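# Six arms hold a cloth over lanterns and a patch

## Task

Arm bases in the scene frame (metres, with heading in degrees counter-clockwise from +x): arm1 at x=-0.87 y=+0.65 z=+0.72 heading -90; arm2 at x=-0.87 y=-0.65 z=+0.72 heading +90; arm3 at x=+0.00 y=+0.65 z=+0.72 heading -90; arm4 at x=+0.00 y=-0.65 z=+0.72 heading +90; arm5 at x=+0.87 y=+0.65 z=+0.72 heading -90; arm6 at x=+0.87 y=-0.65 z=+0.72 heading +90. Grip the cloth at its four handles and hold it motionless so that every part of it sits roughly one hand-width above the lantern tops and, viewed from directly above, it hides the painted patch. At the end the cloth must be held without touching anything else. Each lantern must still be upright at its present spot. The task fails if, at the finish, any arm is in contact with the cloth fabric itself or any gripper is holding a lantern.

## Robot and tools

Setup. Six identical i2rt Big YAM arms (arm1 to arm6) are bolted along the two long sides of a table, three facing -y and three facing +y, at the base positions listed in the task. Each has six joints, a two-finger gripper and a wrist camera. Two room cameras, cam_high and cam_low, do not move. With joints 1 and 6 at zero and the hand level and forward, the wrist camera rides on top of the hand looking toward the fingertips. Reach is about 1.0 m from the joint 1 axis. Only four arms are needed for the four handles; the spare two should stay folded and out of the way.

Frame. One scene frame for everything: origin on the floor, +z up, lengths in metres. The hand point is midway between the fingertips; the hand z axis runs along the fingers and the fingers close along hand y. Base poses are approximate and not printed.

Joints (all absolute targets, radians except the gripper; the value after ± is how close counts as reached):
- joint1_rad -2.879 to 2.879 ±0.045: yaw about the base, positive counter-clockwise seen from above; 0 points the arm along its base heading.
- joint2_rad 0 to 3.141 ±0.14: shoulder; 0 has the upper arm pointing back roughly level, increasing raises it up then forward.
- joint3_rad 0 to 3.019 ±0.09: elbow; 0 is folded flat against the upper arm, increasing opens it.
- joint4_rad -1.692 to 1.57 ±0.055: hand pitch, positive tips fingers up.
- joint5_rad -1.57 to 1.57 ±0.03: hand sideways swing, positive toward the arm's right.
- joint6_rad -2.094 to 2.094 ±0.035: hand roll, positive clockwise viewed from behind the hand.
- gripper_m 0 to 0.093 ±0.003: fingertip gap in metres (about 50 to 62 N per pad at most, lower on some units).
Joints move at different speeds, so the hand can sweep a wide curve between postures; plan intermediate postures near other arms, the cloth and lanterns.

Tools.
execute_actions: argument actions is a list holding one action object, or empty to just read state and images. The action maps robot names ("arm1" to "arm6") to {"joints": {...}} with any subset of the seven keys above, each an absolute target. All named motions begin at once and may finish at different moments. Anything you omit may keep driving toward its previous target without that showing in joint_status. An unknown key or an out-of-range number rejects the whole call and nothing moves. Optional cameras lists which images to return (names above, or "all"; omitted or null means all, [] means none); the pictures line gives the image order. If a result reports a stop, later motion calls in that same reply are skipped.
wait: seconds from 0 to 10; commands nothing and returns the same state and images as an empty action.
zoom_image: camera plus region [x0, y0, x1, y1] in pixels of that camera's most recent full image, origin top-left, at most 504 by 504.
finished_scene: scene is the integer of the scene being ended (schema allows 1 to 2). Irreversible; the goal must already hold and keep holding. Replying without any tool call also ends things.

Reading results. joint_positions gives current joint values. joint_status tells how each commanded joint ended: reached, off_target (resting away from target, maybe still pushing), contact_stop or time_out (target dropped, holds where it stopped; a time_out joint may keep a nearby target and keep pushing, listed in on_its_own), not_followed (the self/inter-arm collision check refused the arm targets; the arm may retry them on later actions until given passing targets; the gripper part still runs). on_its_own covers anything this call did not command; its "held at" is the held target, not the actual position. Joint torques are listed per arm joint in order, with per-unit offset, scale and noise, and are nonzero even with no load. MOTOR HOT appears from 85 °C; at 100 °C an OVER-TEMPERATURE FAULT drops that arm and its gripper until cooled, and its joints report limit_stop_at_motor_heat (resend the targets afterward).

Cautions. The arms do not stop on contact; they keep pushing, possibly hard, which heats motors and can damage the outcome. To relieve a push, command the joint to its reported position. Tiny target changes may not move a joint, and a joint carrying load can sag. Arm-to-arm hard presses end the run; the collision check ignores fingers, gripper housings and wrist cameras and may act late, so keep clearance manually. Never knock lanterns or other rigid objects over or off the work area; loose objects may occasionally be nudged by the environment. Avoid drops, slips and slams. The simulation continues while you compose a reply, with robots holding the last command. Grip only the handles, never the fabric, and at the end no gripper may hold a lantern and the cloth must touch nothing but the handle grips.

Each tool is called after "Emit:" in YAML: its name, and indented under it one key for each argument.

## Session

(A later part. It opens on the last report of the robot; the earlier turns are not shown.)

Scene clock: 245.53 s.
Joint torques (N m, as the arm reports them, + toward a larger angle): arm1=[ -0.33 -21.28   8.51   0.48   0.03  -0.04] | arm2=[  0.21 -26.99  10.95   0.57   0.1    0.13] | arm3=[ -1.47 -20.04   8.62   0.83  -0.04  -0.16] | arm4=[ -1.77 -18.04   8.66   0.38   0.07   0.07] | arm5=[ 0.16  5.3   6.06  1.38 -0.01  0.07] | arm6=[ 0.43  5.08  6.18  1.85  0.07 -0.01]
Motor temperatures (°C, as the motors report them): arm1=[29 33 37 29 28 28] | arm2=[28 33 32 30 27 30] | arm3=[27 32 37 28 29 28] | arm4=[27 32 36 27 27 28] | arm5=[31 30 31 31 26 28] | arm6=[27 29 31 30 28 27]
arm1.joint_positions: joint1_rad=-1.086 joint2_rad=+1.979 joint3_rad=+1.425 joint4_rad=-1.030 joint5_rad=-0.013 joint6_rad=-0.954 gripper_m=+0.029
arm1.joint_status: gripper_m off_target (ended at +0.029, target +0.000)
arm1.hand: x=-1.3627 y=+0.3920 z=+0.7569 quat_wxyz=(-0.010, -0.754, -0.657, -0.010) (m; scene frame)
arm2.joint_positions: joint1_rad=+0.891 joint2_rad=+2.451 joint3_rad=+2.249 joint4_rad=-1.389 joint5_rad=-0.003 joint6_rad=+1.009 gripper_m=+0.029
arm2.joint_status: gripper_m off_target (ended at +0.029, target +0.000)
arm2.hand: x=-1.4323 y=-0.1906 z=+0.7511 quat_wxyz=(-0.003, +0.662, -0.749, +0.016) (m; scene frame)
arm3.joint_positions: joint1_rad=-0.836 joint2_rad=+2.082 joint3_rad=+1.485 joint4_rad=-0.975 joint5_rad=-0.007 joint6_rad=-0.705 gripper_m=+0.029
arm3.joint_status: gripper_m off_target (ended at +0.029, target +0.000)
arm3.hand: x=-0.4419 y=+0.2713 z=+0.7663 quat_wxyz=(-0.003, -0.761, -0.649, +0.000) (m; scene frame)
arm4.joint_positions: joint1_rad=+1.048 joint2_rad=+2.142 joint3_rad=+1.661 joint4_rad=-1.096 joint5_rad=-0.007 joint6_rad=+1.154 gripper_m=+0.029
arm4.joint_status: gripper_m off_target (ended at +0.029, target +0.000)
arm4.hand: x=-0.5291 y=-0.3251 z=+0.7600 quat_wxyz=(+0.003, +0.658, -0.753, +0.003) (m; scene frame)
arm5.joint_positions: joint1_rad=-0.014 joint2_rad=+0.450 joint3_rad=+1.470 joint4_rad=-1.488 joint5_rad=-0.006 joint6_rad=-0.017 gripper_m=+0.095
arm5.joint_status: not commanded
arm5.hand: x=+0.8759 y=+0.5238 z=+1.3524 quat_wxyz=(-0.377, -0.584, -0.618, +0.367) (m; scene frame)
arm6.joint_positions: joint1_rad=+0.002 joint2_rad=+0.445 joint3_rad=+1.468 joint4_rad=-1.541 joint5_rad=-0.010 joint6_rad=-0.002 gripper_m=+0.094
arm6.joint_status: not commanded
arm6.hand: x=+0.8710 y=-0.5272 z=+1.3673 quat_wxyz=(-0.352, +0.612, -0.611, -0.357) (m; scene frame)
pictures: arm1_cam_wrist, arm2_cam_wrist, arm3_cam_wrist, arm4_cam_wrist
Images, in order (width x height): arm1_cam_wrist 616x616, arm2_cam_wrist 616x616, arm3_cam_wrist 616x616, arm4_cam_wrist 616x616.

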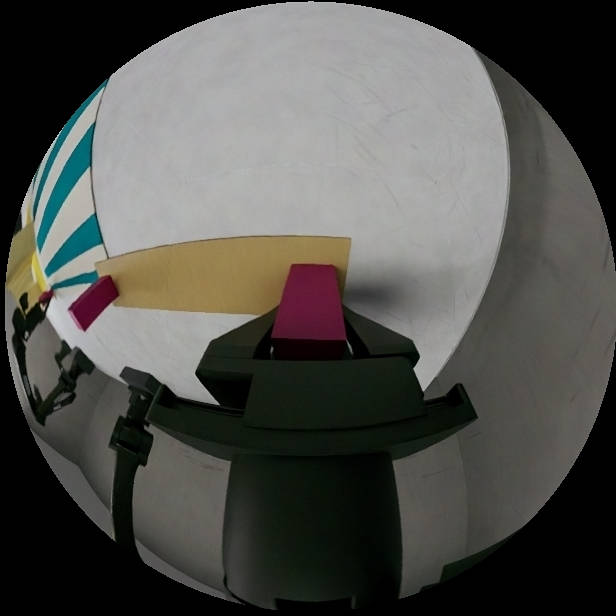

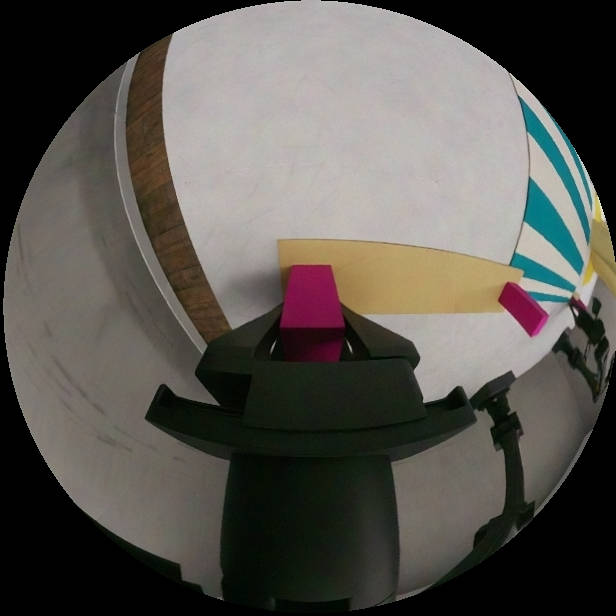

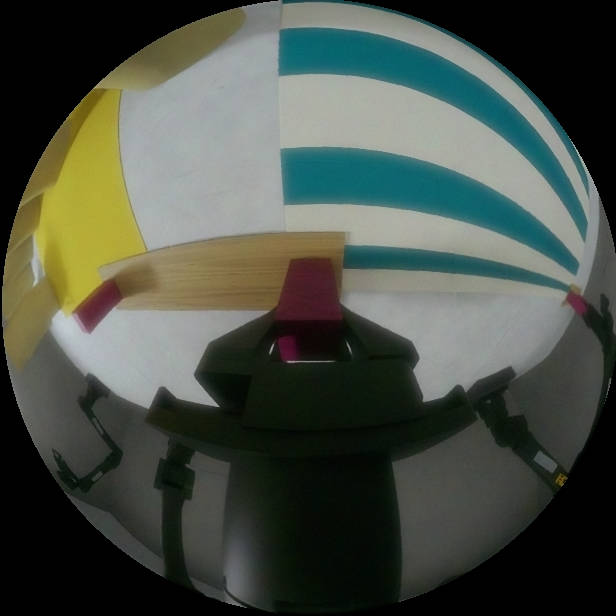

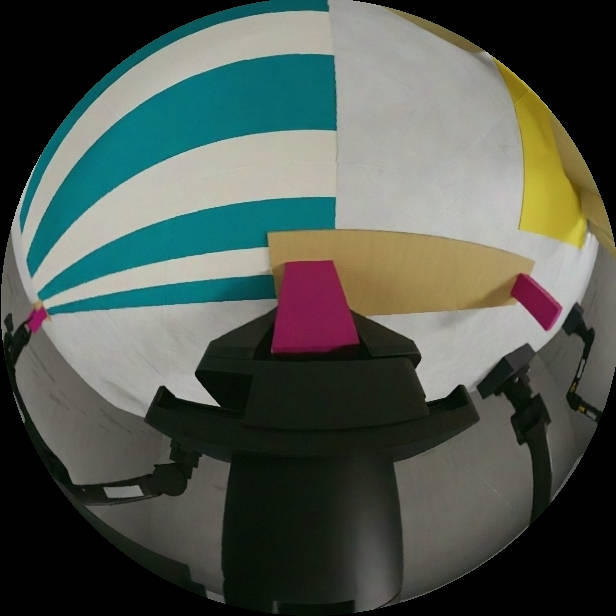

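Emit:
execute_actions:
  actions:
    - {"arm1":{"joints":{"joint1_rad":-1.0,"joint6_rad":-0.91,"joint2_rad":1.815,"joint3_rad":1.595,"joint4_rad":-1.325}},"arm2":{"joints":{"joint1_rad":0.91,"joint6_rad":0.975,"joint2_rad":2.165,"joint3_rad":2.12,"joint4_rad":-1.52}},"arm3":{"joints":{"joint2_rad":1.935,"joint3_rad":1.64,"joint4_rad":-1.255}},"arm4":{"joints":{"joint2_rad":2.01,"joint3_rad":1.85,"joint4_rad":-1.38}}}
  cameras: ["cam_high","arm1_cam_wrist"]

Scene clock: 287.20 s.
Joint torques (N m, as the arm reports them, + toward a larger angle): arm1=[  0.3  -18.63  10.68  -0.09   0.02   0.03] | arm2=[  0.68 -23.26  12.08  -0.24   0.     0.14] | arm3=[ -1.51 -19.59  11.2   -0.68  -0.05  -0.15] | arm4=[ -1.5  -18.65  12.29  -0.67   0.06   0.07] | arm5=[0.24 5.27 6.04 1.38 0.   0.07] | arm6=[0.46 5.15 6.19 1.83 0.06 0.  ]
Motor temperatures (°C, as the motors report them): arm1=[29 33 37 29 28 28] | arm2=[28 35 32 30 27 30] | arm3=[27 33 37 28 29 28] | arm4=[27 33 36 27 27 28] | arm5=[31 30 31 31 26 28] | arm6=[27 29 32 30 28 27]
arm1.joint_positions: joint1_rad=-0.990 joint2_rad=+1.802 joint3_rad=+1.570 joint4_rad=-1.311 joint5_rad=-0.015 joint6_rad=-0.908 gripper_m=+0.029
arm1.joint_status: all done
arm1.hand: x=-1.3345 y=+0.3467 z=+0.9028 quat_wxyz=(-0.007, -0.737, -0.676, +0.010) (m; scene frame)
arm2.joint_positions: joint1_rad=+0.906 joint2_rad=+2.157 joint3_rad=+2.106 joint4_rad=-1.504 joint5_rad=+0.000 joint6_rad=+0.964 gripper_m=+0.029
arm2.joint_status: all done
arm2.hand: x=-1.3990 y=-0.2305 z=+0.8978 quat_wxyz=(-0.001, +0.684, -0.729, -0.002) (m; scene frame)
arm3.joint_positions: joint1_rad=-0.836 joint2_rad=+1.922 joint3_rad=+1.625 joint4_rad=-1.232 joint5_rad=-0.007 joint6_rad=-0.705 gripper_m=+0.029
arm3.joint_status: all done
arm3.hand: x=-0.4490 y=+0.2652 z=+0.9043 quat_wxyz=(-0.003, -0.761, -0.649, +0.022) (m; scene frame)
arm4.joint_positions: joint1_rad=+1.047 joint2_rad=+2.008 joint3_rad=+1.824 joint4_rad=-1.359 joint5_rad=-0.007 joint6_rad=+1.154 gripper_m=+0.029
arm4.joint_status: all done
arm4.hand: x=-0.5327 y=-0.3216 z=+0.8997 quat_wxyz=(+0.008, +0.657, -0.753, -0.013) (m; scene frame)
arm5.joint_positions: joint1_rad=-0.014 joint2_rad=+0.450 joint3_rad=+1.470 joint4_rad=-1.488 joint5_rad=-0.006 joint6_rad=-0.017 gripper_m=+0.095
arm5.joint_status: not commanded
arm5.hand: x=+0.8759 y=+0.5238 z=+1.3524 quat_wxyz=(-0.377, -0.584, -0.618, +0.367) (m; scene frame)
arm6.joint_positions: joint1_rad=+0.002 joint2_rad=+0.445 joint3_rad=+1.468 joint4_rad=-1.541 joint5_rad=-0.010 joint6_rad=-0.002 gripper_m=+0.094
arm6.joint_status: not commanded
arm6.hand: x=+0.8710 y=-0.5272 z=+1.3673 quat_wxyz=(-0.352, +0.612, -0.611, -0.357) (m; scene frame)
pictures: arm1_cam_wrist, cam_high
Images, in order (width x height): arm1_cam_wrist 616x616, cam_high 672x504.

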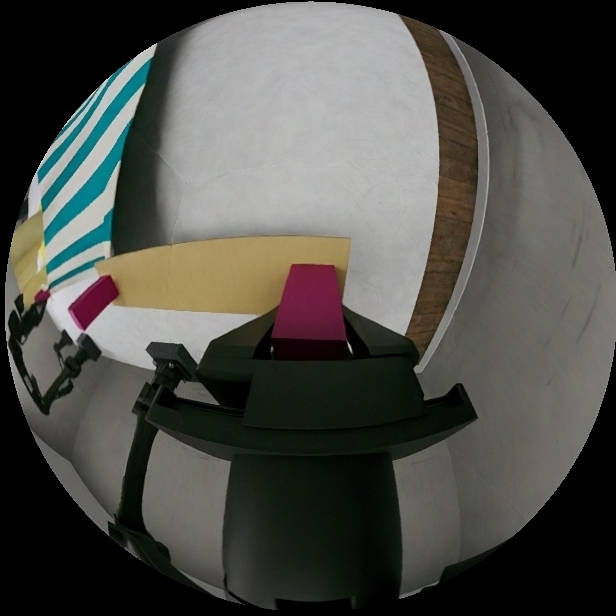

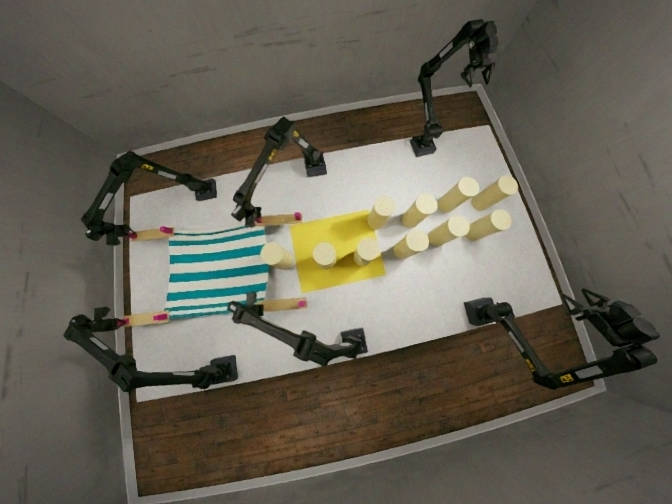

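Emit:
execute_actions:
  actions:
    - {"arm1":{"joints":{"joint1_rad":-0.925,"joint6_rad":-0.87,"joint2_rad":1.70,"joint3_rad":1.848,"joint4_rad":-1.518}},"arm2":{"joints":{"joint1_rad":0.936,"joint6_rad":0.975,"joint2_rad":1.88,"joint3_rad":2.075,"joint4_rad":-1.582}},"arm3":{"joints":{"joint2_rad":1.77,"joint3_rad":1.808,"joint4_rad":-1.42}},"arm4":{"joints":{"joint2_rad":1.835,"joint3_rad":1.995,"joint4_rad":-1.525}}}
  cameras: ["cam_high","cam_low"]

Scene clock: 302.97 s.
Joint torques (N m, as the arm reports them, + toward a larger angle): arm1=[  0.91 -17.73  11.61   0.12  -0.02   0.07] | arm2=[  1.07 -20.27  13.03   0.14  -0.02   0.18] | arm3=[ -1.91 -18.45  12.35  -0.35  -0.07  -0.15] | arm4=[ -1.65 -16.8   12.58  -0.32   0.07   0.05] | arm5=[0.15 5.35 6.05 1.38 0.   0.07] | arm6=[ 0.47  5.13  6.18  1.84  0.07 -0.02]
Motor temperatures (°C, as the motors report them): arm1=[29 33 38 29 28 28] | arm2=[28 34 33 30 27 30] | arm3=[27 33 38 28 29 28] | arm4=[27 33 39 27 27 28] | arm5=[31 30 31 31 26 28] | arm6=[27 29 32 30 28 27]
arm1.joint_positions: joint1_rad=-0.921 joint2_rad=+1.692 joint3_rad=+1.816 joint4_rad=-1.506 joint5_rad=-0.014 joint6_rad=-0.872 gripper_m=+0.029
arm1.joint_status: all done
arm1.hand: x=-1.3196 y=+0.3111 z=+1.0568 quat_wxyz=(+0.002, -0.723, -0.685, +0.090) (m; scene frame)
arm2.joint_positions: joint1_rad=+0.925 joint2_rad=+1.882 joint3_rad=+2.053 joint4_rad=-1.570 joint5_rad=+0.001 joint6_rad=+0.959 gripper_m=+0.029
arm2.joint_status: all done
arm2.hand: x=-1.3666 y=-0.2717 z=+1.0486 quat_wxyz=(+0.011, +0.691, -0.719, -0.079) (m; scene frame)
arm3.joint_positions: joint1_rad=-0.836 joint2_rad=+1.765 joint3_rad=+1.790 joint4_rad=-1.399 joint5_rad=-0.006 joint6_rad=-0.705 gripper_m=+0.029
arm3.joint_status: all done
arm3.hand: x=-0.4487 y=+0.2654 z=+1.0563 quat_wxyz=(-0.003, -0.757, -0.646, +0.099) (m; scene frame)
arm4.joint_positions: joint1_rad=+1.047 joint2_rad=+1.841 joint3_rad=+1.971 joint4_rad=-1.506 joint5_rad=-0.007 joint6_rad=+1.154 gripper_m=+0.029
arm4.joint_status: all done
arm4.hand: x=-0.5227 y=-0.3275 z=+1.0557 quat_wxyz=(+0.033, +0.654, -0.750, -0.093) (m; scene frame)
arm5.joint_positions: joint1_rad=-0.014 joint2_rad=+0.450 joint3_rad=+1.470 joint4_rad=-1.488 joint5_rad=-0.006 joint6_rad=-0.017 gripper_m=+0.095
arm5.joint_status: not commanded
arm5.hand: x=+0.8759 y=+0.5238 z=+1.3524 quat_wxyz=(-0.377, -0.584, -0.618, +0.367) (m; scene frame)
arm6.joint_positions: joint1_rad=+0.002 joint2_rad=+0.445 joint3_rad=+1.468 joint4_rad=-1.541 joint5_rad=-0.010 joint6_rad=-0.002 gripper_m=+0.094
arm6.joint_status: not commanded
arm6.hand: x=+0.8710 y=-0.5272 z=+1.3673 quat_wxyz=(-0.352, +0.612, -0.611, -0.357) (m; scene frame)
pictures: cam_high, cam_low
Images, in order (width x height): cam_high 672x504, cam_low 672x504.

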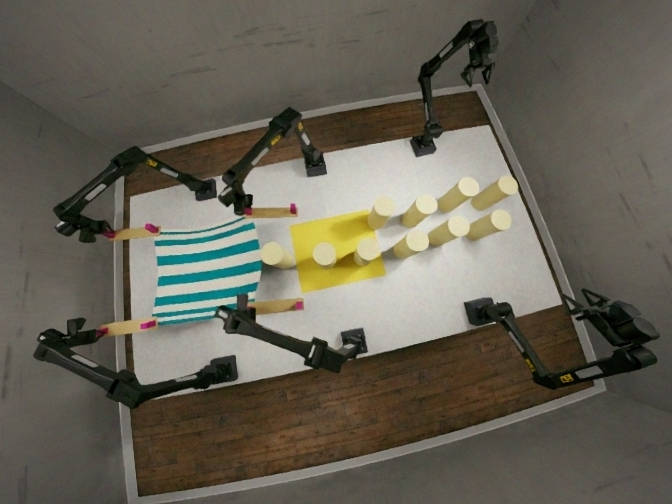

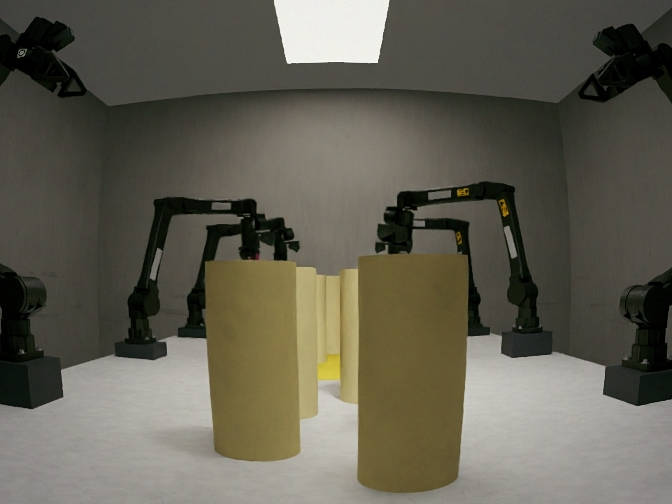

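Emit:
execute_actions:
  actions:
    - {"arm1":{"joints":{"joint1_rad":-0.875,"joint6_rad":-0.85,"joint2_rad":1.745,"joint3_rad":2.118,"joint4_rad":-1.63}},"arm2":{"joints":{"joint1_rad":0.968,"joint6_rad":0.985,"joint2_rad":1.74,"joint3_rad":2.105,"joint4_rad":-1.625}},"arm3":{"joints":{"joint1_rad":-0.858,"joint6_rad":-0.815,"joint2_rad":1.722,"joint3_rad":2.095,"joint4_rad":-1.545}},"arm4":{"joints":{"joint1_rad":1.025,"joint6_rad":1.065,"joint2_rad":1.735,"joint3_rad":2.205,"joint4_rad":-1.632}}}
  cameras: ["cam_high","cam_low"]

Scene clock: 320.60 s.
Joint torques (N m, as the arm reports them, + toward a larger angle): arm1=[  1.16 -20.62  12.38   0.38  -0.01   0.14] | arm2=[  0.86 -16.67  15.4    0.32  -0.04   0.25] | arm3=[ -1.68 -17.4   13.8    0.15  -0.06  -0.15] | arm4=[ -1.55 -14.4   13.05   0.01   0.06  -0.02] | arm5=[0.25 5.43 6.03 1.39 0.   0.07] | arm6=[0.43 5.26 6.24 1.81 0.06 0.01]
Motor temperatures (°C, as the motors report them): arm1=[29 33 39 29 28 28] | arm2=[28 34 34 30 27 30] | arm3=[27 33 40 28 29 28] | arm4=[27 33 40 27 27 28] | arm5=[31 30 31 31 26 28] | arm6=[27 29 32 30 28 27]
arm1.joint_positions: joint1_rad=-0.878 joint2_rad=+1.754 joint3_rad=+2.078 joint4_rad=-1.619 joint5_rad=-0.014 joint6_rad=-0.856 gripper_m=+0.029
arm1.joint_status: all done
arm1.hand: x=-1.3258 y=+0.2751 z=+1.1281 quat_wxyz=(+0.002, -0.710, -0.692, +0.133) (m; scene frame)
arm2.joint_positions: joint1_rad=+0.961 joint2_rad=+1.732 joint3_rad=+2.053 joint4_rad=-1.613 joint5_rad=+0.001 joint6_rad=+0.964 gripper_m=+0.029
arm2.joint_status: all done
arm2.hand: x=-1.3474 y=-0.3132 z=+1.1335 quat_wxyz=(+0.022, +0.698, -0.704, -0.131) (m; scene frame)
arm3.joint_positions: joint1_rad=-0.848 joint2_rad=+1.716 joint3_rad=+2.060 joint4_rad=-1.525 joint5_rad=-0.006 joint6_rad=-0.810 gripper_m=+0.029
arm3.joint_status: all done
arm3.hand: x=-0.4573 y=+0.2674 z=+1.1955 quat_wxyz=(+0.008, -0.716, -0.671, +0.194) (m; scene frame)
arm4.joint_positions: joint1_rad=+1.036 joint2_rad=+1.738 joint3_rad=+2.174 joint4_rad=-1.614 joint5_rad=-0.007 joint6_rad=+1.080 gripper_m=+0.029
arm4.joint_status: all done
arm4.hand: x=-0.4998 y=-0.3338 z=+1.1966 quat_wxyz=(+0.054, +0.668, -0.718, -0.189) (m; scene frame)
arm5.joint_positions: joint1_rad=-0.014 joint2_rad=+0.450 joint3_rad=+1.470 joint4_rad=-1.488 joint5_rad=-0.006 joint6_rad=-0.017 gripper_m=+0.095
arm5.joint_status: not commanded
arm5.hand: x=+0.8759 y=+0.5238 z=+1.3524 quat_wxyz=(-0.377, -0.584, -0.618, +0.367) (m; scene frame)
arm6.joint_positions: joint1_rad=+0.002 joint2_rad=+0.445 joint3_rad=+1.468 joint4_rad=-1.541 joint5_rad=-0.010 joint6_rad=-0.002 gripper_m=+0.094
arm6.joint_status: not commanded
arm6.hand: x=+0.8710 y=-0.5272 z=+1.3673 quat_wxyz=(-0.352, +0.612, -0.611, -0.357) (m; scene frame)
pictures: cam_high, cam_low
Images, in order (width x height): cam_high 672x504, cam_low 672x504.

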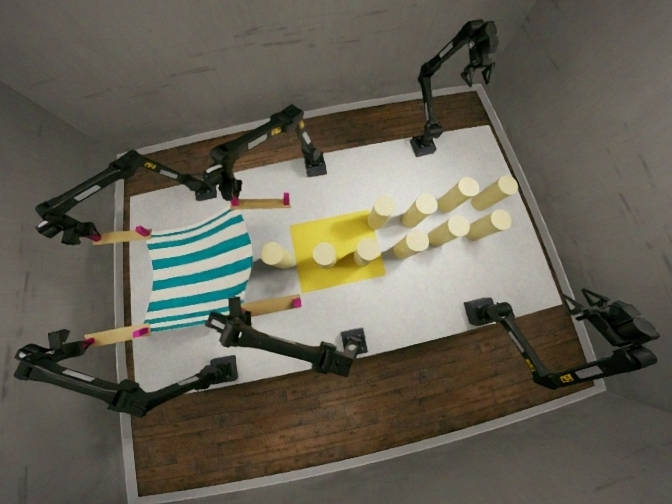

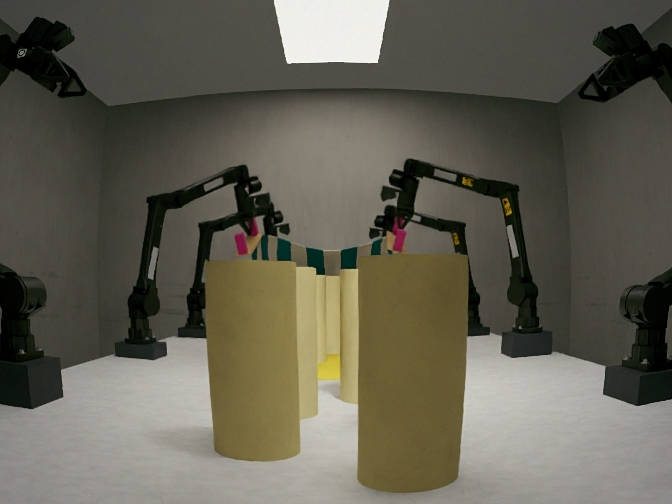

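Emit:
zoom_image:
  camera: "cam_low"
  region: [200, 150, 460, 320]

Region (200, 150, 460, 320) of cam_low's 672x504 image, scaled by 1.938, with more detail than that image has; it fills the top 330 rows of this view, and the rest is white.

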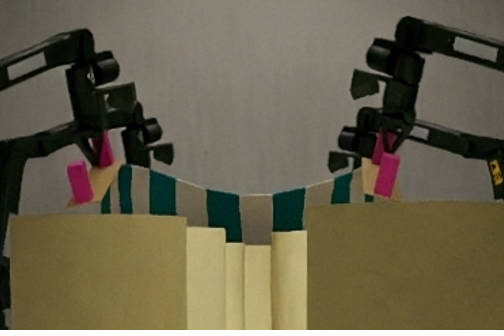

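Emit:
execute_actions:
  actions:
    - {"arm1":{"joints":{"joint1_rad":-0.684,"joint6_rad":-0.68,"joint2_rad":1.50,"joint3_rad":2.0,"joint4_rad":-1.645}},"arm2":{"joints":{"joint1_rad":0.782,"joint6_rad":0.77,"joint2_rad":1.35,"joint3_rad":1.835,"joint4_rad":-1.635}},"arm3":{"joints":{"joint1_rad":-0.614,"joint6_rad":-0.61,"joint2_rad":1.45,"joint3_rad":1.835,"joint4_rad":-1.665}},"arm4":{"joints":{"joint1_rad":0.762,"joint6_rad":0.73,"joint2_rad":1.297,"joint3_rad":1.755,"joint4_rad":-1.675}}}
  cameras: ["cam_high","cam_low"]

Scene clock: 355.70 s.
Joint torques (N m, as the arm reports them, + toward a larger angle): arm1=[ -0.34 -14.13  10.78   0.77   0.11   0.12] | arm2=[  0.86 -10.37  10.79   0.76  -0.15  -0.08] | arm3=[ -1.4  -12.22  10.19   0.01  -0.11   0.03] | arm4=[ 0.1  -9.66 10.16  0.02  0.07 -0.01] | arm5=[ 0.2   5.36  6.05  1.4  -0.01  0.07] | arm6=[0.42 5.07 6.2  1.8  0.06 0.  ]
Motor temperatures (°C, as the motors report them): arm1=[29 34 41 29 28 28] | arm2=[28 33 35 30 27 30] | arm3=[27 33 42 28 29 28] | arm4=[27 33 41 27 27 28] | arm5=[31 30 32 31 26 28] | arm6=[27 29 32 30 28 27]
arm1.joint_positions: joint1_rad=-0.669 joint2_rad=+1.492 joint3_rad=+1.975 joint4_rad=-1.638 joint5_rad=-0.017 joint6_rad=-0.687 gripper_m=+0.029
arm1.joint_status: all done
arm1.hand: x=-1.1834 y=+0.2586 z=+1.2196 quat_wxyz=(-0.032, -0.687, -0.697, +0.200) (m; scene frame)
arm2.joint_positions: joint1_rad=+0.777 joint2_rad=+1.353 joint3_rad=+1.833 joint4_rad=-1.630 joint5_rad=+0.004 joint6_rad=+0.774 gripper_m=+0.029
arm2.joint_status: all done
arm2.hand: x=-1.1851 y=-0.3273 z=+1.2247 quat_wxyz=(-0.007, +0.691, -0.693, -0.203) (m; scene frame)
arm3.joint_positions: joint1_rad=-0.607 joint2_rad=+1.446 joint3_rad=+1.834 joint4_rad=-1.647 joint5_rad=-0.005 joint6_rad=-0.620 gripper_m=+0.029
arm3.joint_status: all done
arm3.hand: x=-0.2779 y=+0.2707 z=+1.2242 quat_wxyz=(-0.026, -0.703, -0.694, +0.154) (m; scene frame)
arm4.joint_positions: joint1_rad=+0.753 joint2_rad=+1.312 joint3_rad=+1.753 joint4_rad=-1.659 joint5_rad=-0.007 joint6_rad=+0.744 gripper_m=+0.029
arm4.joint_status: all done
arm4.hand: x=-0.2782 y=-0.3350 z=+1.2162 quat_wxyz=(-0.005, +0.689, -0.703, -0.177) (m; scene frame)
arm5.joint_positions: joint1_rad=-0.014 joint2_rad=+0.450 joint3_rad=+1.470 joint4_rad=-1.488 joint5_rad=-0.006 joint6_rad=-0.017 gripper_m=+0.095
arm5.joint_status: not commanded
arm5.hand: x=+0.8759 y=+0.5238 z=+1.3524 quat_wxyz=(-0.377, -0.584, -0.618, +0.367) (m; scene frame)
arm6.joint_positions: joint1_rad=+0.002 joint2_rad=+0.445 joint3_rad=+1.468 joint4_rad=-1.541 joint5_rad=-0.010 joint6_rad=-0.002 gripper_m=+0.094
arm6.joint_status: not commanded
arm6.hand: x=+0.8710 y=-0.5272 z=+1.3673 quat_wxyz=(-0.352, +0.612, -0.611, -0.357) (m; scene frame)
pictures: cam_high, cam_low
Images, in order (width x height): cam_high 672x504, cam_low 672x504.

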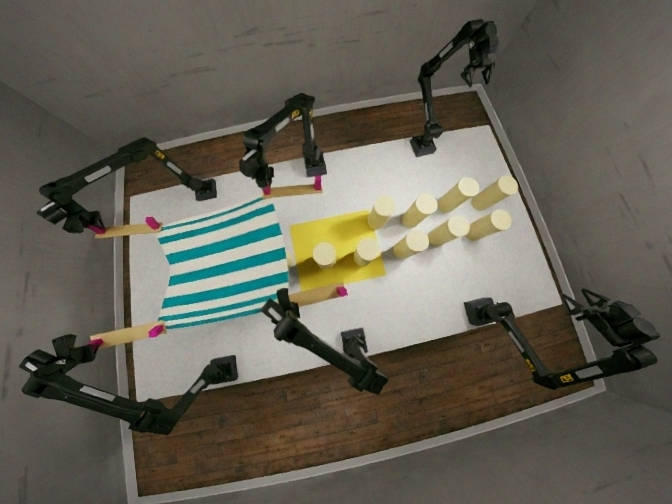

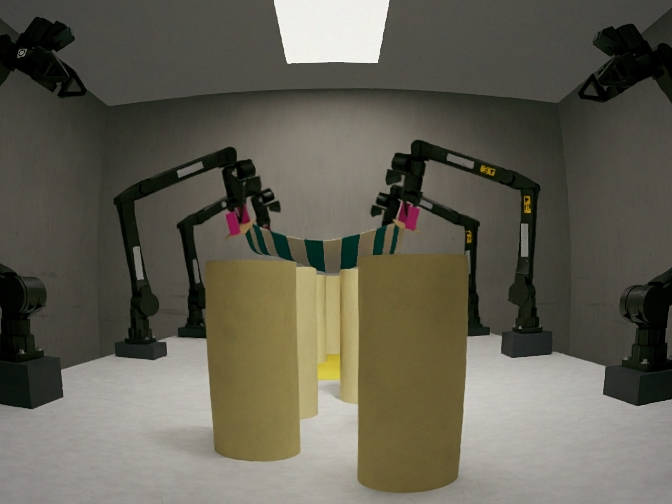

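Emit:
execute_actions:
  actions:
    - {"arm1":{"joints":{"joint1_rad":-0.29,"joint6_rad":-0.275,"joint2_rad":1.21,"joint3_rad":1.725,"joint4_rad":-1.655}},"arm2":{"joints":{"joint1_rad":0.34,"joint6_rad":0.32,"joint2_rad":1.03,"joint3_rad":1.57,"joint4_rad":-1.65}},"arm3":{"joints":{"joint1_rad":-0.175,"joint6_rad":-0.16,"joint2_rad":1.205,"joint3_rad":1.60,"joint4_rad":-1.675}},"arm4":{"joints":{"joint1_rad":0.265,"joint6_rad":0.22,"joint2_rad":0.995,"joint3_rad":1.52,"joint4_rad":-1.67}}}
  cameras: ["cam_high","cam_low"]

Scene clock: 377.00 s.
Joint torques (N m, as the arm reports them, + toward a larger angle): arm1=[ 0.76 -9.77  9.68  0.69  0.11  0.1 ] | arm2=[ 0.01 -4.02 10.45  0.63 -0.05 -0.12] | arm3=[ 0.06 -8.01 10.03 -0.13 -0.1   0.06] | arm4=[-1.78 -5.75  9.86  0.33  0.09 -0.06] | arm5=[0.17 5.32 6.05 1.38 0.   0.07] | arm6=[0.43 5.   6.15 1.82 0.07 0.  ]
Motor temperatures (°C, as the motors report them): arm1=[29 33 40 29 28 28] | arm2=[28 33 33 30 27 30] | arm3=[27 33 40 28 29 28] | arm4=[27 32 40 27 27 28] | arm5=[31 30 32 31 26 28] | arm6=[27 29 32 30 28 27]
arm1.joint_positions: joint1_rad=-0.289 joint2_rad=+1.204 joint3_rad=+1.714 joint4_rad=-1.644 joint5_rad=-0.016 joint6_rad=-0.280 gripper_m=+0.029
arm1.joint_status: all done
arm1.hand: x=-0.9846 y=+0.2778 z=+1.2281 quat_wxyz=(-0.113, -0.695, -0.686, +0.182) (m; scene frame)
arm2.joint_positions: joint1_rad=+0.342 joint2_rad=+1.029 joint3_rad=+1.568 joint4_rad=-1.638 joint5_rad=+0.000 joint6_rad=+0.331 gripper_m=+0.029
arm2.joint_status: all done
arm2.hand: x=-0.9821 y=-0.3412 z=+1.2274 quat_wxyz=(-0.104, +0.691, -0.685, -0.205) (m; scene frame)
arm3.joint_positions: joint1_rad=-0.180 joint2_rad=+1.203 joint3_rad=+1.600 joint4_rad=-1.651 joint5_rad=-0.004 joint6_rad=-0.171 gripper_m=+0.029
arm3.joint_status: all done
arm3.hand: x=-0.0770 y=+0.2805 z=+1.2210 quat_wxyz=(-0.090, -0.711, -0.685, +0.130) (m; scene frame)
arm4.joint_positions: joint1_rad=+0.278 joint2_rad=+1.009 joint3_rad=+1.520 joint4_rad=-1.659 joint5_rad=-0.009 joint6_rad=+0.236 gripper_m=+0.029
arm4.joint_status: all done
arm4.hand: x=-0.0766 y=-0.3481 z=+1.2190 quat_wxyz=(-0.104, +0.696, -0.687, -0.183) (m; scene frame)
arm5.joint_positions: joint1_rad=-0.014 joint2_rad=+0.450 joint3_rad=+1.470 joint4_rad=-1.488 joint5_rad=-0.006 joint6_rad=-0.017 gripper_m=+0.095
arm5.joint_status: not commanded
arm5.hand: x=+0.8759 y=+0.5238 z=+1.3524 quat_wxyz=(-0.377, -0.584, -0.618, +0.367) (m; scene frame)
arm6.joint_positions: joint1_rad=+0.002 joint2_rad=+0.445 joint3_rad=+1.468 joint4_rad=-1.541 joint5_rad=-0.010 joint6_rad=-0.002 gripper_m=+0.094
arm6.joint_status: not commanded
arm6.hand: x=+0.8710 y=-0.5272 z=+1.3673 quat_wxyz=(-0.352, +0.612, -0.611, -0.357) (m; scene frame)
pictures: cam_high, cam_low
Images, in order (width x height): cam_high 672x504, cam_low 672x504.

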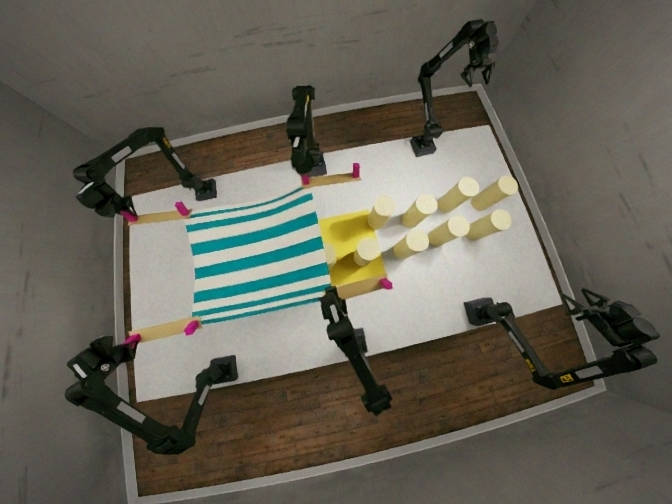

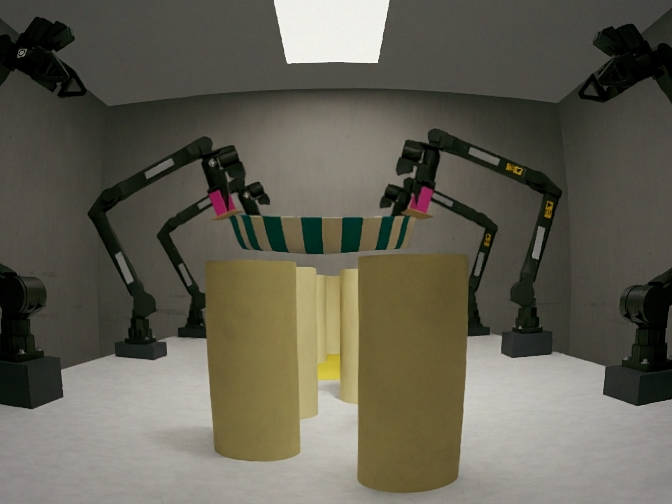

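Emit:
execute_actions:
  actions:
    - {"arm1":{"joints":{"joint1_rad":0.26,"joint6_rad":0.265,"joint2_rad":1.21,"joint3_rad":1.67,"joint4_rad":-1.645}},"arm2":{"joints":{"joint1_rad":-0.31,"joint6_rad":-0.33,"joint2_rad":1.04,"joint3_rad":1.525,"joint4_rad":-1.638}},"arm3":{"joints":{"joint1_rad":0.382,"joint6_rad":0.385,"joint2_rad":1.262,"joint3_rad":1.60,"joint4_rad":-1.65}},"arm4":{"joints":{"joint1_rad":-0.405,"joint6_rad":-0.435,"joint2_rad":1.075,"joint3_rad":1.517,"joint4_rad":-1.657}}}
  cameras: ["cam_high","cam_low"]

Scene clock: 393.47 s.
Joint torques (N m, as the arm reports them, + toward a larger angle): arm1=[  1.73 -10.7   10.16   1.    -0.04   0.01] | arm2=[-0.08 -5.09 10.92  0.93  0.15  0.03] | arm3=[  0.35 -11.2   10.66   0.77  -0.3    0.02] | arm4=[-1.91 -7.   10.48  0.65  0.15  0.06] | arm5=[0.15 5.24 6.05 1.39 0.   0.08] | arm6=[0.34 5.24 6.22 1.81 0.07 0.  ]
Motor temperatures (°C, as the motors report them): arm1=[29 33 40 29 28 28] | arm2=[28 32 33 30 27 30] | arm3=[27 32 40 28 29 28] | arm4=[27 31 39 27 27 28] | arm5=[31 30 32 31 26 28] | arm6=[27 29 32 30 28 27]
arm1.joint_positions: joint1_rad=+0.251 joint2_rad=+1.212 joint3_rad=+1.654 joint4_rad=-1.644 joint5_rad=-0.011 joint6_rad=+0.267 gripper_m=+0.029
arm1.joint_status: all done
arm1.hand: x=-0.7792 y=+0.2742 z=+1.2008 quat_wxyz=(-0.163, -0.702, -0.688, +0.083) (m; scene frame)
arm2.joint_positions: joint1_rad=-0.306 joint2_rad=+1.046 joint3_rad=+1.521 joint4_rad=-1.638 joint5_rad=-0.006 joint6_rad=-0.331 gripper_m=+0.029
arm2.joint_status: all done
arm2.hand: x=-0.7751 y=-0.3352 z=+1.2039 quat_wxyz=(-0.182, +0.701, -0.684, -0.088) (m; scene frame)
arm3.joint_positions: joint1_rad=+0.370 joint2_rad=+1.275 joint3_rad=+1.593 joint4_rad=-1.651 joint5_rad=+0.002 joint6_rad=+0.376 gripper_m=+0.029
arm3.joint_status: all done
arm3.hand: x=+0.1331 y=+0.2759 z=+1.1914 quat_wxyz=(-0.107, -0.714, -0.690, +0.051) (m; scene frame)
arm4.joint_positions: joint1_rad=-0.391 joint2_rad=+1.091 joint3_rad=+1.514 joint4_rad=-1.659 joint5_rad=-0.012 joint6_rad=-0.422 gripper_m=+0.029
arm4.joint_status: all done
arm4.hand: x=+0.1368 y=-0.3424 z=+1.1912 quat_wxyz=(-0.153, +0.698, -0.696, -0.066) (m; scene frame)
arm5.joint_positions: joint1_rad=-0.014 joint2_rad=+0.450 joint3_rad=+1.470 joint4_rad=-1.488 joint5_rad=-0.006 joint6_rad=-0.017 gripper_m=+0.095
arm5.joint_status: not commanded
arm5.hand: x=+0.8759 y=+0.5238 z=+1.3524 quat_wxyz=(-0.377, -0.584, -0.618, +0.367) (m; scene frame)
arm6.joint_positions: joint1_rad=+0.002 joint2_rad=+0.445 joint3_rad=+1.468 joint4_rad=-1.541 joint5_rad=-0.010 joint6_rad=-0.002 gripper_m=+0.094
arm6.joint_status: not commanded
arm6.hand: x=+0.8710 y=-0.5272 z=+1.3673 quat_wxyz=(-0.352, +0.612, -0.611, -0.357) (m; scene frame)
pictures: cam_high, cam_low
Images, in order (width x height): cam_high 672x504, cam_low 672x504.

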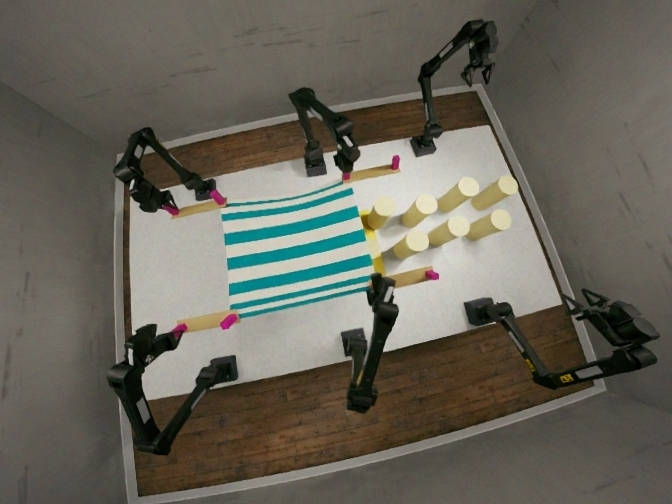

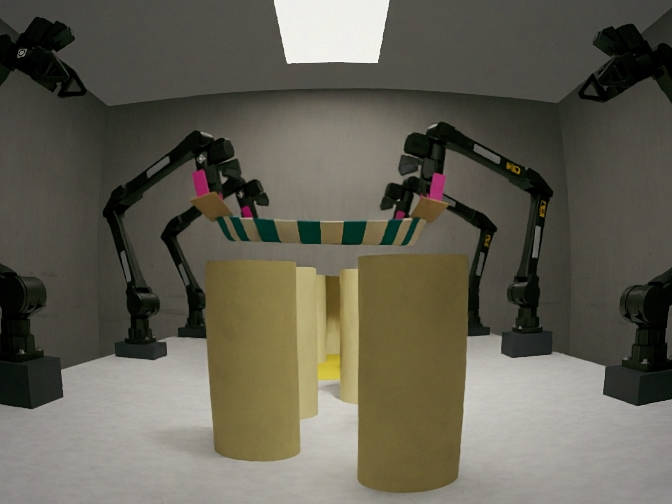

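Emit:
execute_actions:
  actions:
    - {"arm1":{"joints":{"joint1_rad":0.685,"joint6_rad":0.68,"joint2_rad":1.525,"joint3_rad":1.815,"joint4_rad":-1.68}},"arm2":{"joints":{"joint1_rad":-0.763,"joint6_rad":-0.775,"joint2_rad":1.438,"joint3_rad":1.68,"joint4_rad":-1.63}},"arm3":{"joints":{"joint1_rad":0.80,"joint6_rad":0.80,"joint2_rad":1.607,"joint3_rad":1.865,"joint4_rad":-1.685}},"arm4":{"joints":{"joint1_rad":-0.83,"joint6_rad":-0.855,"joint2_rad":1.485,"joint3_rad":1.788,"joint4_rad":-1.685}}}
  cameras: ["cam_high","cam_low","arm5_cam_wrist","arm3_cam_wrist"]

Scene clock: 442.67 s.
Joint torques (N m, as the arm reports them, + toward a larger angle): arm1=[  0.72 -19.    11.94   0.33   0.01  -0.08] | arm2=[  0.35 -15.18  15.04   0.48   0.16   0.14] | arm3=[ -0.09 -17.97  14.54  -0.14  -0.51   0.  ] | arm4=[ -1.71 -12.64  14.8   -0.09   0.38   0.05] | arm5=[0.22 5.28 6.07 1.39 0.   0.07] | arm6=[0.38 5.14 6.2  1.88 0.07 0.  ]
Motor temperatures (°C, as the motors report them): arm1=[29 32 40 29 28 28] | arm2=[28 32 34 30 27 30] | arm3=[27 32 41 28 29 28] | arm4=[27 30 41 27 27 28] | arm5=[31 30 32 31 26 28] | arm6=[27 29 32 30 28 27]
arm1.joint_positions: joint1_rad=+0.691 joint2_rad=+1.562 joint3_rad=+1.778 joint4_rad=-1.674 joint5_rad=-0.011 joint6_rad=+0.694 gripper_m=+0.029
arm1.joint_status: all done
arm1.hand: x=-0.5638 y=+0.2728 z=+1.1076 quat_wxyz=(-0.059, -0.709, -0.703, -0.005) (m; scene frame)
arm2.joint_positions: joint1_rad=-0.765 joint2_rad=+1.463 joint3_rad=+1.633 joint4_rad=-1.630 joint5_rad=-0.008 joint6_rad=-0.785 gripper_m=+0.029
arm2.joint_status: all done
arm2.hand: x=-0.5594 y=-0.3231 z=+1.0993 quat_wxyz=(-0.057, +0.712, -0.700, +0.002) (m; scene frame)
arm3.joint_positions: joint1_rad=+0.792 joint2_rad=+1.627 joint3_rad=+1.819 joint4_rad=-1.673 joint5_rad=+0.010 joint6_rad=+0.791 gripper_m=+0.029
arm3.joint_status: all done
arm3.hand: x=+0.3505 y=+0.2820 z=+1.1305 quat_wxyz=(-0.044, -0.716, -0.697, +0.006) (m; scene frame)
arm4.joint_positions: joint1_rad=-0.819 joint2_rad=+1.497 joint3_rad=+1.737 joint4_rad=-1.668 joint5_rad=-0.021 joint6_rad=-0.842 gripper_m=+0.029
arm4.joint_status: all done
joint sent to its limit — the command would take arm4.joint4_rad past its lower limit, so that joint was sent only as far as its limit.
arm4.hand: x=+0.3497 y=-0.3385 z=+1.1288 quat_wxyz=(-0.071, +0.703, -0.707, -0.007) (m; scene frame)
arm5.joint_positions: joint1_rad=-0.014 joint2_rad=+0.450 joint3_rad=+1.470 joint4_rad=-1.488 joint5_rad=-0.006 joint6_rad=-0.017 gripper_m=+0.095
arm5.joint_status: not commanded
arm5.hand: x=+0.8759 y=+0.5238 z=+1.3524 quat_wxyz=(-0.377, -0.584, -0.618, +0.367) (m; scene frame)
arm6.joint_positions: joint1_rad=+0.002 joint2_rad=+0.445 joint3_rad=+1.468 joint4_rad=-1.541 joint5_rad=-0.010 joint6_rad=-0.002 gripper_m=+0.094
arm6.joint_status: not commanded
arm6.hand: x=+0.8710 y=-0.5272 z=+1.3673 quat_wxyz=(-0.352, +0.612, -0.611, -0.357) (m; scene frame)
pictures: arm3_cam_wrist, arm5_cam_wrist, cam_high, cam_low
Images, in order (width x height): arm3_cam_wrist 616x616, arm5_cam_wrist 616x616, cam_high 672x504, cam_low 672x504.

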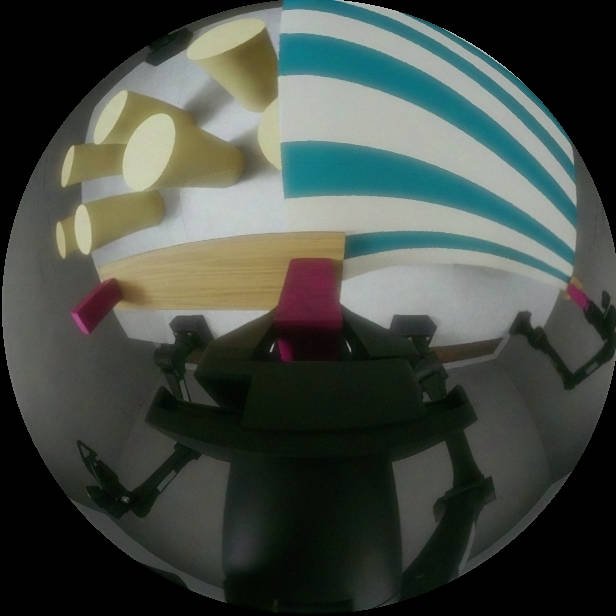

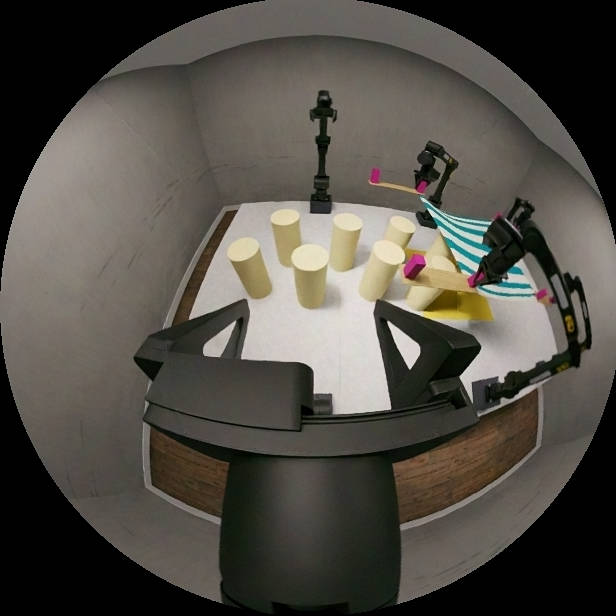

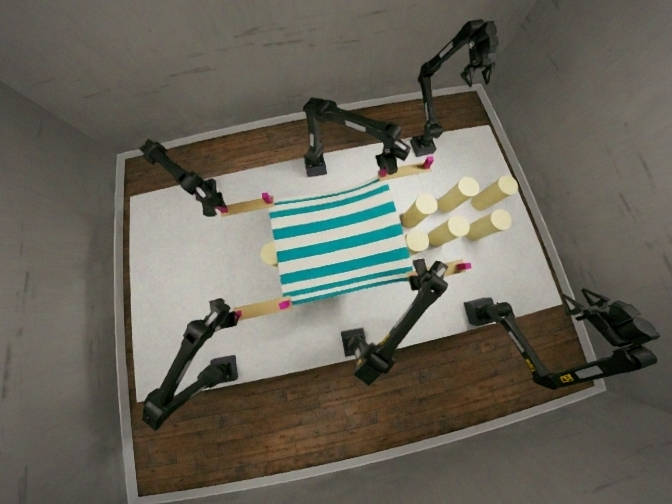

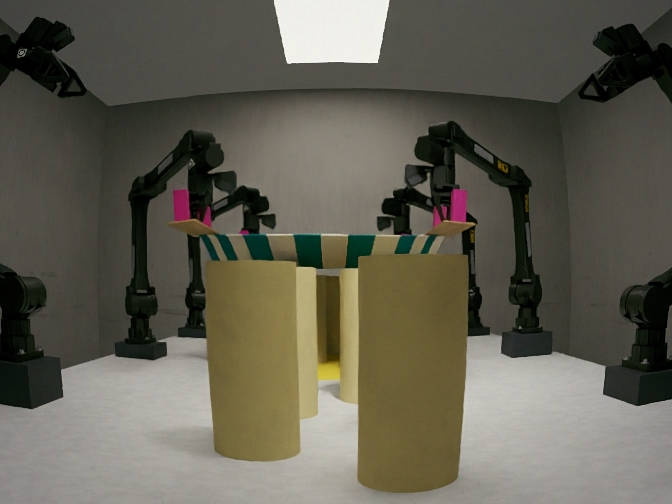

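Emit:
zoom_image:
  camera: "cam_low"
  region: [160, 170, 490, 310]

Region (160, 170, 490, 310) of cam_low's 672x504 image, scaled by 1.527, with more detail than that image has; it fills the top 214 rows of this view, and the rest is white.

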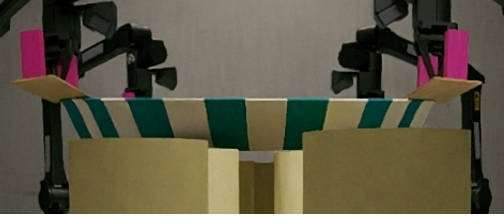

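Emit:
execute_actions:
  actions:
    - {"arm1":{"joints":{"joint1_rad":0.662,"joint6_rad":0.66,"joint2_rad":1.49,"joint3_rad":1.755}},"arm2":{"joints":{"joint1_rad":-0.745,"joint6_rad":-0.75,"joint2_rad":1.384,"joint3_rad":1.595}},"arm3":{"joints":{"joint1_rad":0.812,"joint3_rad":1.92}},"arm4":{"joints":{"joint1_rad":-0.843,"joint3_rad":1.838}}}
  cameras: ["cam_high","cam_low","arm1_cam_wrist","arm2_cam_wrist"]

Emit:
zoom_image:
  camera: "cam_low"
  region: [160, 170, 490, 310]

Scene clock: 471.10 s.
Joint torques (N m, as the arm reports them, + toward a larger angle): arm1=[  0.11 -18.33   9.64   0.3    0.1   -0.28] | arm2=[  0.22 -13.56  10.85   0.53   0.12   0.46] | arm3=[  0.88 -16.89  14.65   0.02  -0.64  -0.02] | arm4=[ -2.62 -13.03  15.2    0.01   0.43   0.06] | arm5=[0.21 5.3  6.05 1.42 0.   0.07] | arm6=[0.41 5.15 6.17 1.82 0.06 0.01]
Motor temperatures (°C, as the motors report them): arm1=[29 33 42 29 28 28] | arm2=[28 32 36 30 27 30] | arm3=[27 33 44 28 30 28] | arm4=[27 31 45 27 27 28] | arm5=[31 30 32 31 26 28] | arm6=[27 29 32 30 28 27]
arm1.joint_positions: joint1_rad=+0.673 joint2_rad=+1.525 joint3_rad=+1.748 joint4_rad=-1.674 joint5_rad=-0.014 joint6_rad=+0.692 gripper_m=+0.029
arm1.joint_status: all done
arm1.hand: x=-0.5782 y=+0.2779 z=+1.1124 quat_wxyz=(-0.063, -0.714, -0.697, -0.005) (m; scene frame)
arm2.joint_positions: joint1_rad=-0.746 joint2_rad=+1.407 joint3_rad=+1.597 joint4_rad=-1.630 joint5_rad=-0.007 joint6_rad=-0.785 gripper_m=+0.029
arm2.joint_status: joint6_rad time_out (moved +0.000 of +0.035); the others done
arm2.on_its_own: joint6_rad reads -0.785 and still pushes toward -0.750 since a time_out
arm2.hand: x=-0.5782 y=-0.3304 z=+1.1086 quat_wxyz=(-0.068, +0.718, -0.693, +0.001) (m; scene frame)
arm3.joint_positions: joint1_rad=+0.792 joint2_rad=+1.620 joint3_rad=+1.874 joint4_rad=-1.673 joint5_rad=+0.013 joint6_rad=+0.795 gripper_m=+0.029
arm3.joint_status: all done
arm3.hand: x=+0.3551 y=+0.2765 z=+1.1559 quat_wxyz=(-0.075, -0.716, -0.694, +0.008) (m; scene frame)
arm4.joint_positions: joint1_rad=-0.819 joint2_rad=+1.496 joint3_rad=+1.784 joint4_rad=-1.668 joint5_rad=-0.021 joint6_rad=-0.845 gripper_m=+0.029
arm4.joint_status: all done
arm4.hand: x=+0.3546 y=-0.3343 z=+1.1486 quat_wxyz=(-0.095, +0.703, -0.704, -0.005) (m; scene frame)
arm5.joint_positions: joint1_rad=-0.014 joint2_rad=+0.450 joint3_rad=+1.470 joint4_rad=-1.488 joint5_rad=-0.006 joint6_rad=-0.017 gripper_m=+0.095
arm5.joint_status: not commanded
arm5.hand: x=+0.8759 y=+0.5238 z=+1.3524 quat_wxyz=(-0.377, -0.584, -0.618, +0.367) (m; scene frame)
arm6.joint_positions: joint1_rad=+0.002 joint2_rad=+0.445 joint3_rad=+1.468 joint4_rad=-1.541 joint5_rad=-0.010 joint6_rad=-0.002 gripper_m=+0.094
arm6.joint_status: not commanded
arm6.hand: x=+0.8710 y=-0.5272 z=+1.3673 quat_wxyz=(-0.352, +0.612, -0.611, -0.357) (m; scene frame)
pictures: arm1_cam_wrist, arm2_cam_wrist, cam_high, cam_low
Images, in order (width x height): arm1_cam_wrist 616x616, arm2_cam_wrist 616x616, cam_high 672x504, cam_low 672x504.

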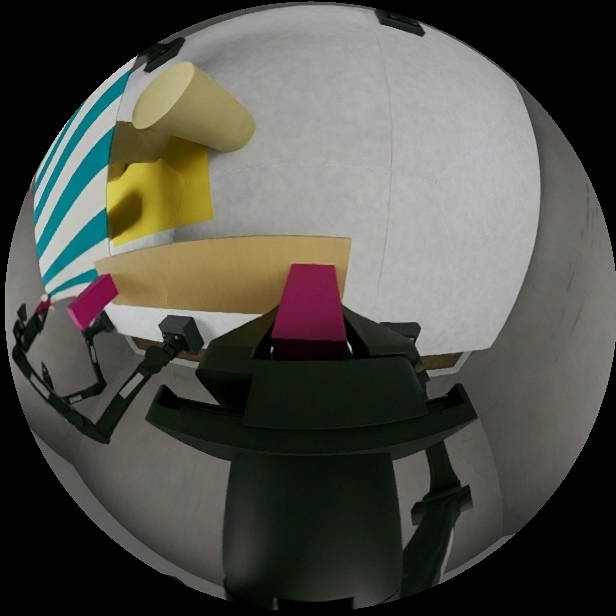

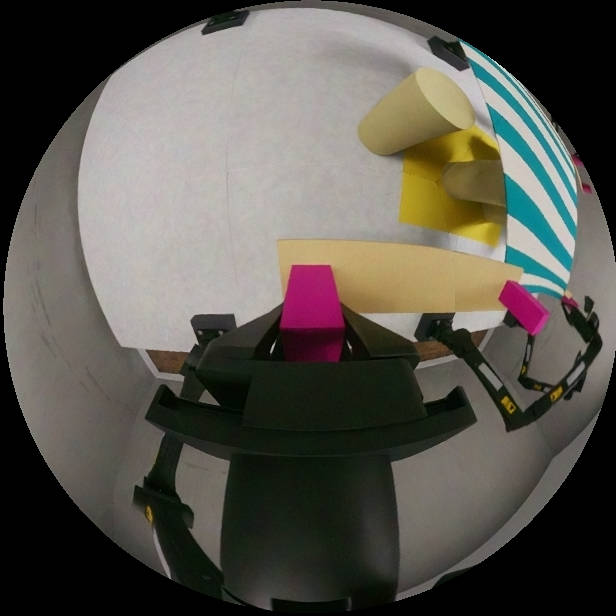

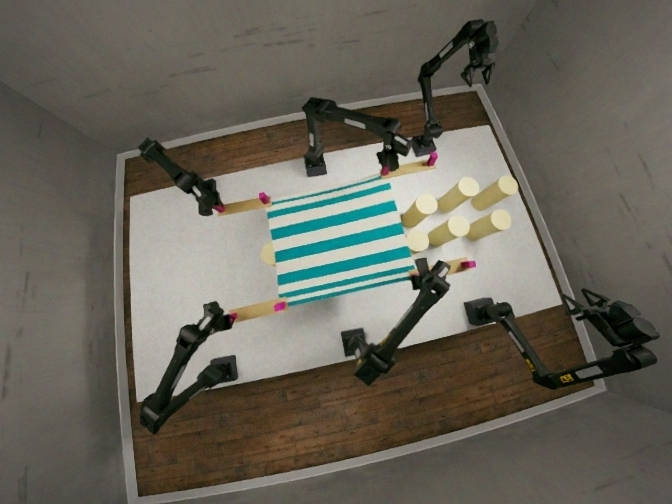

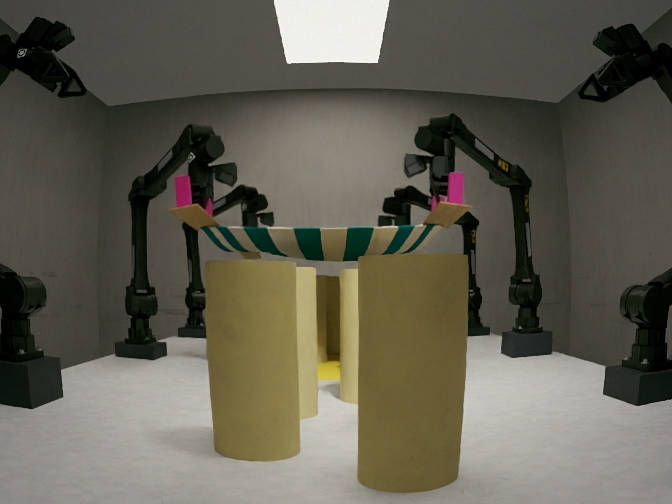

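Region (160, 170, 490, 310) of cam_low's 672x504 image, scaled by 1.527, with more detail than that image has; it fills the top 214 rows of this view, and the rest is white.

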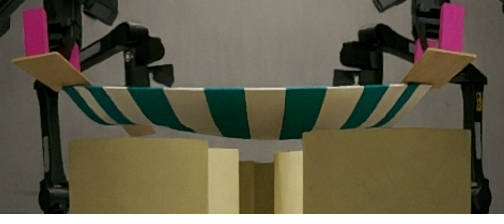

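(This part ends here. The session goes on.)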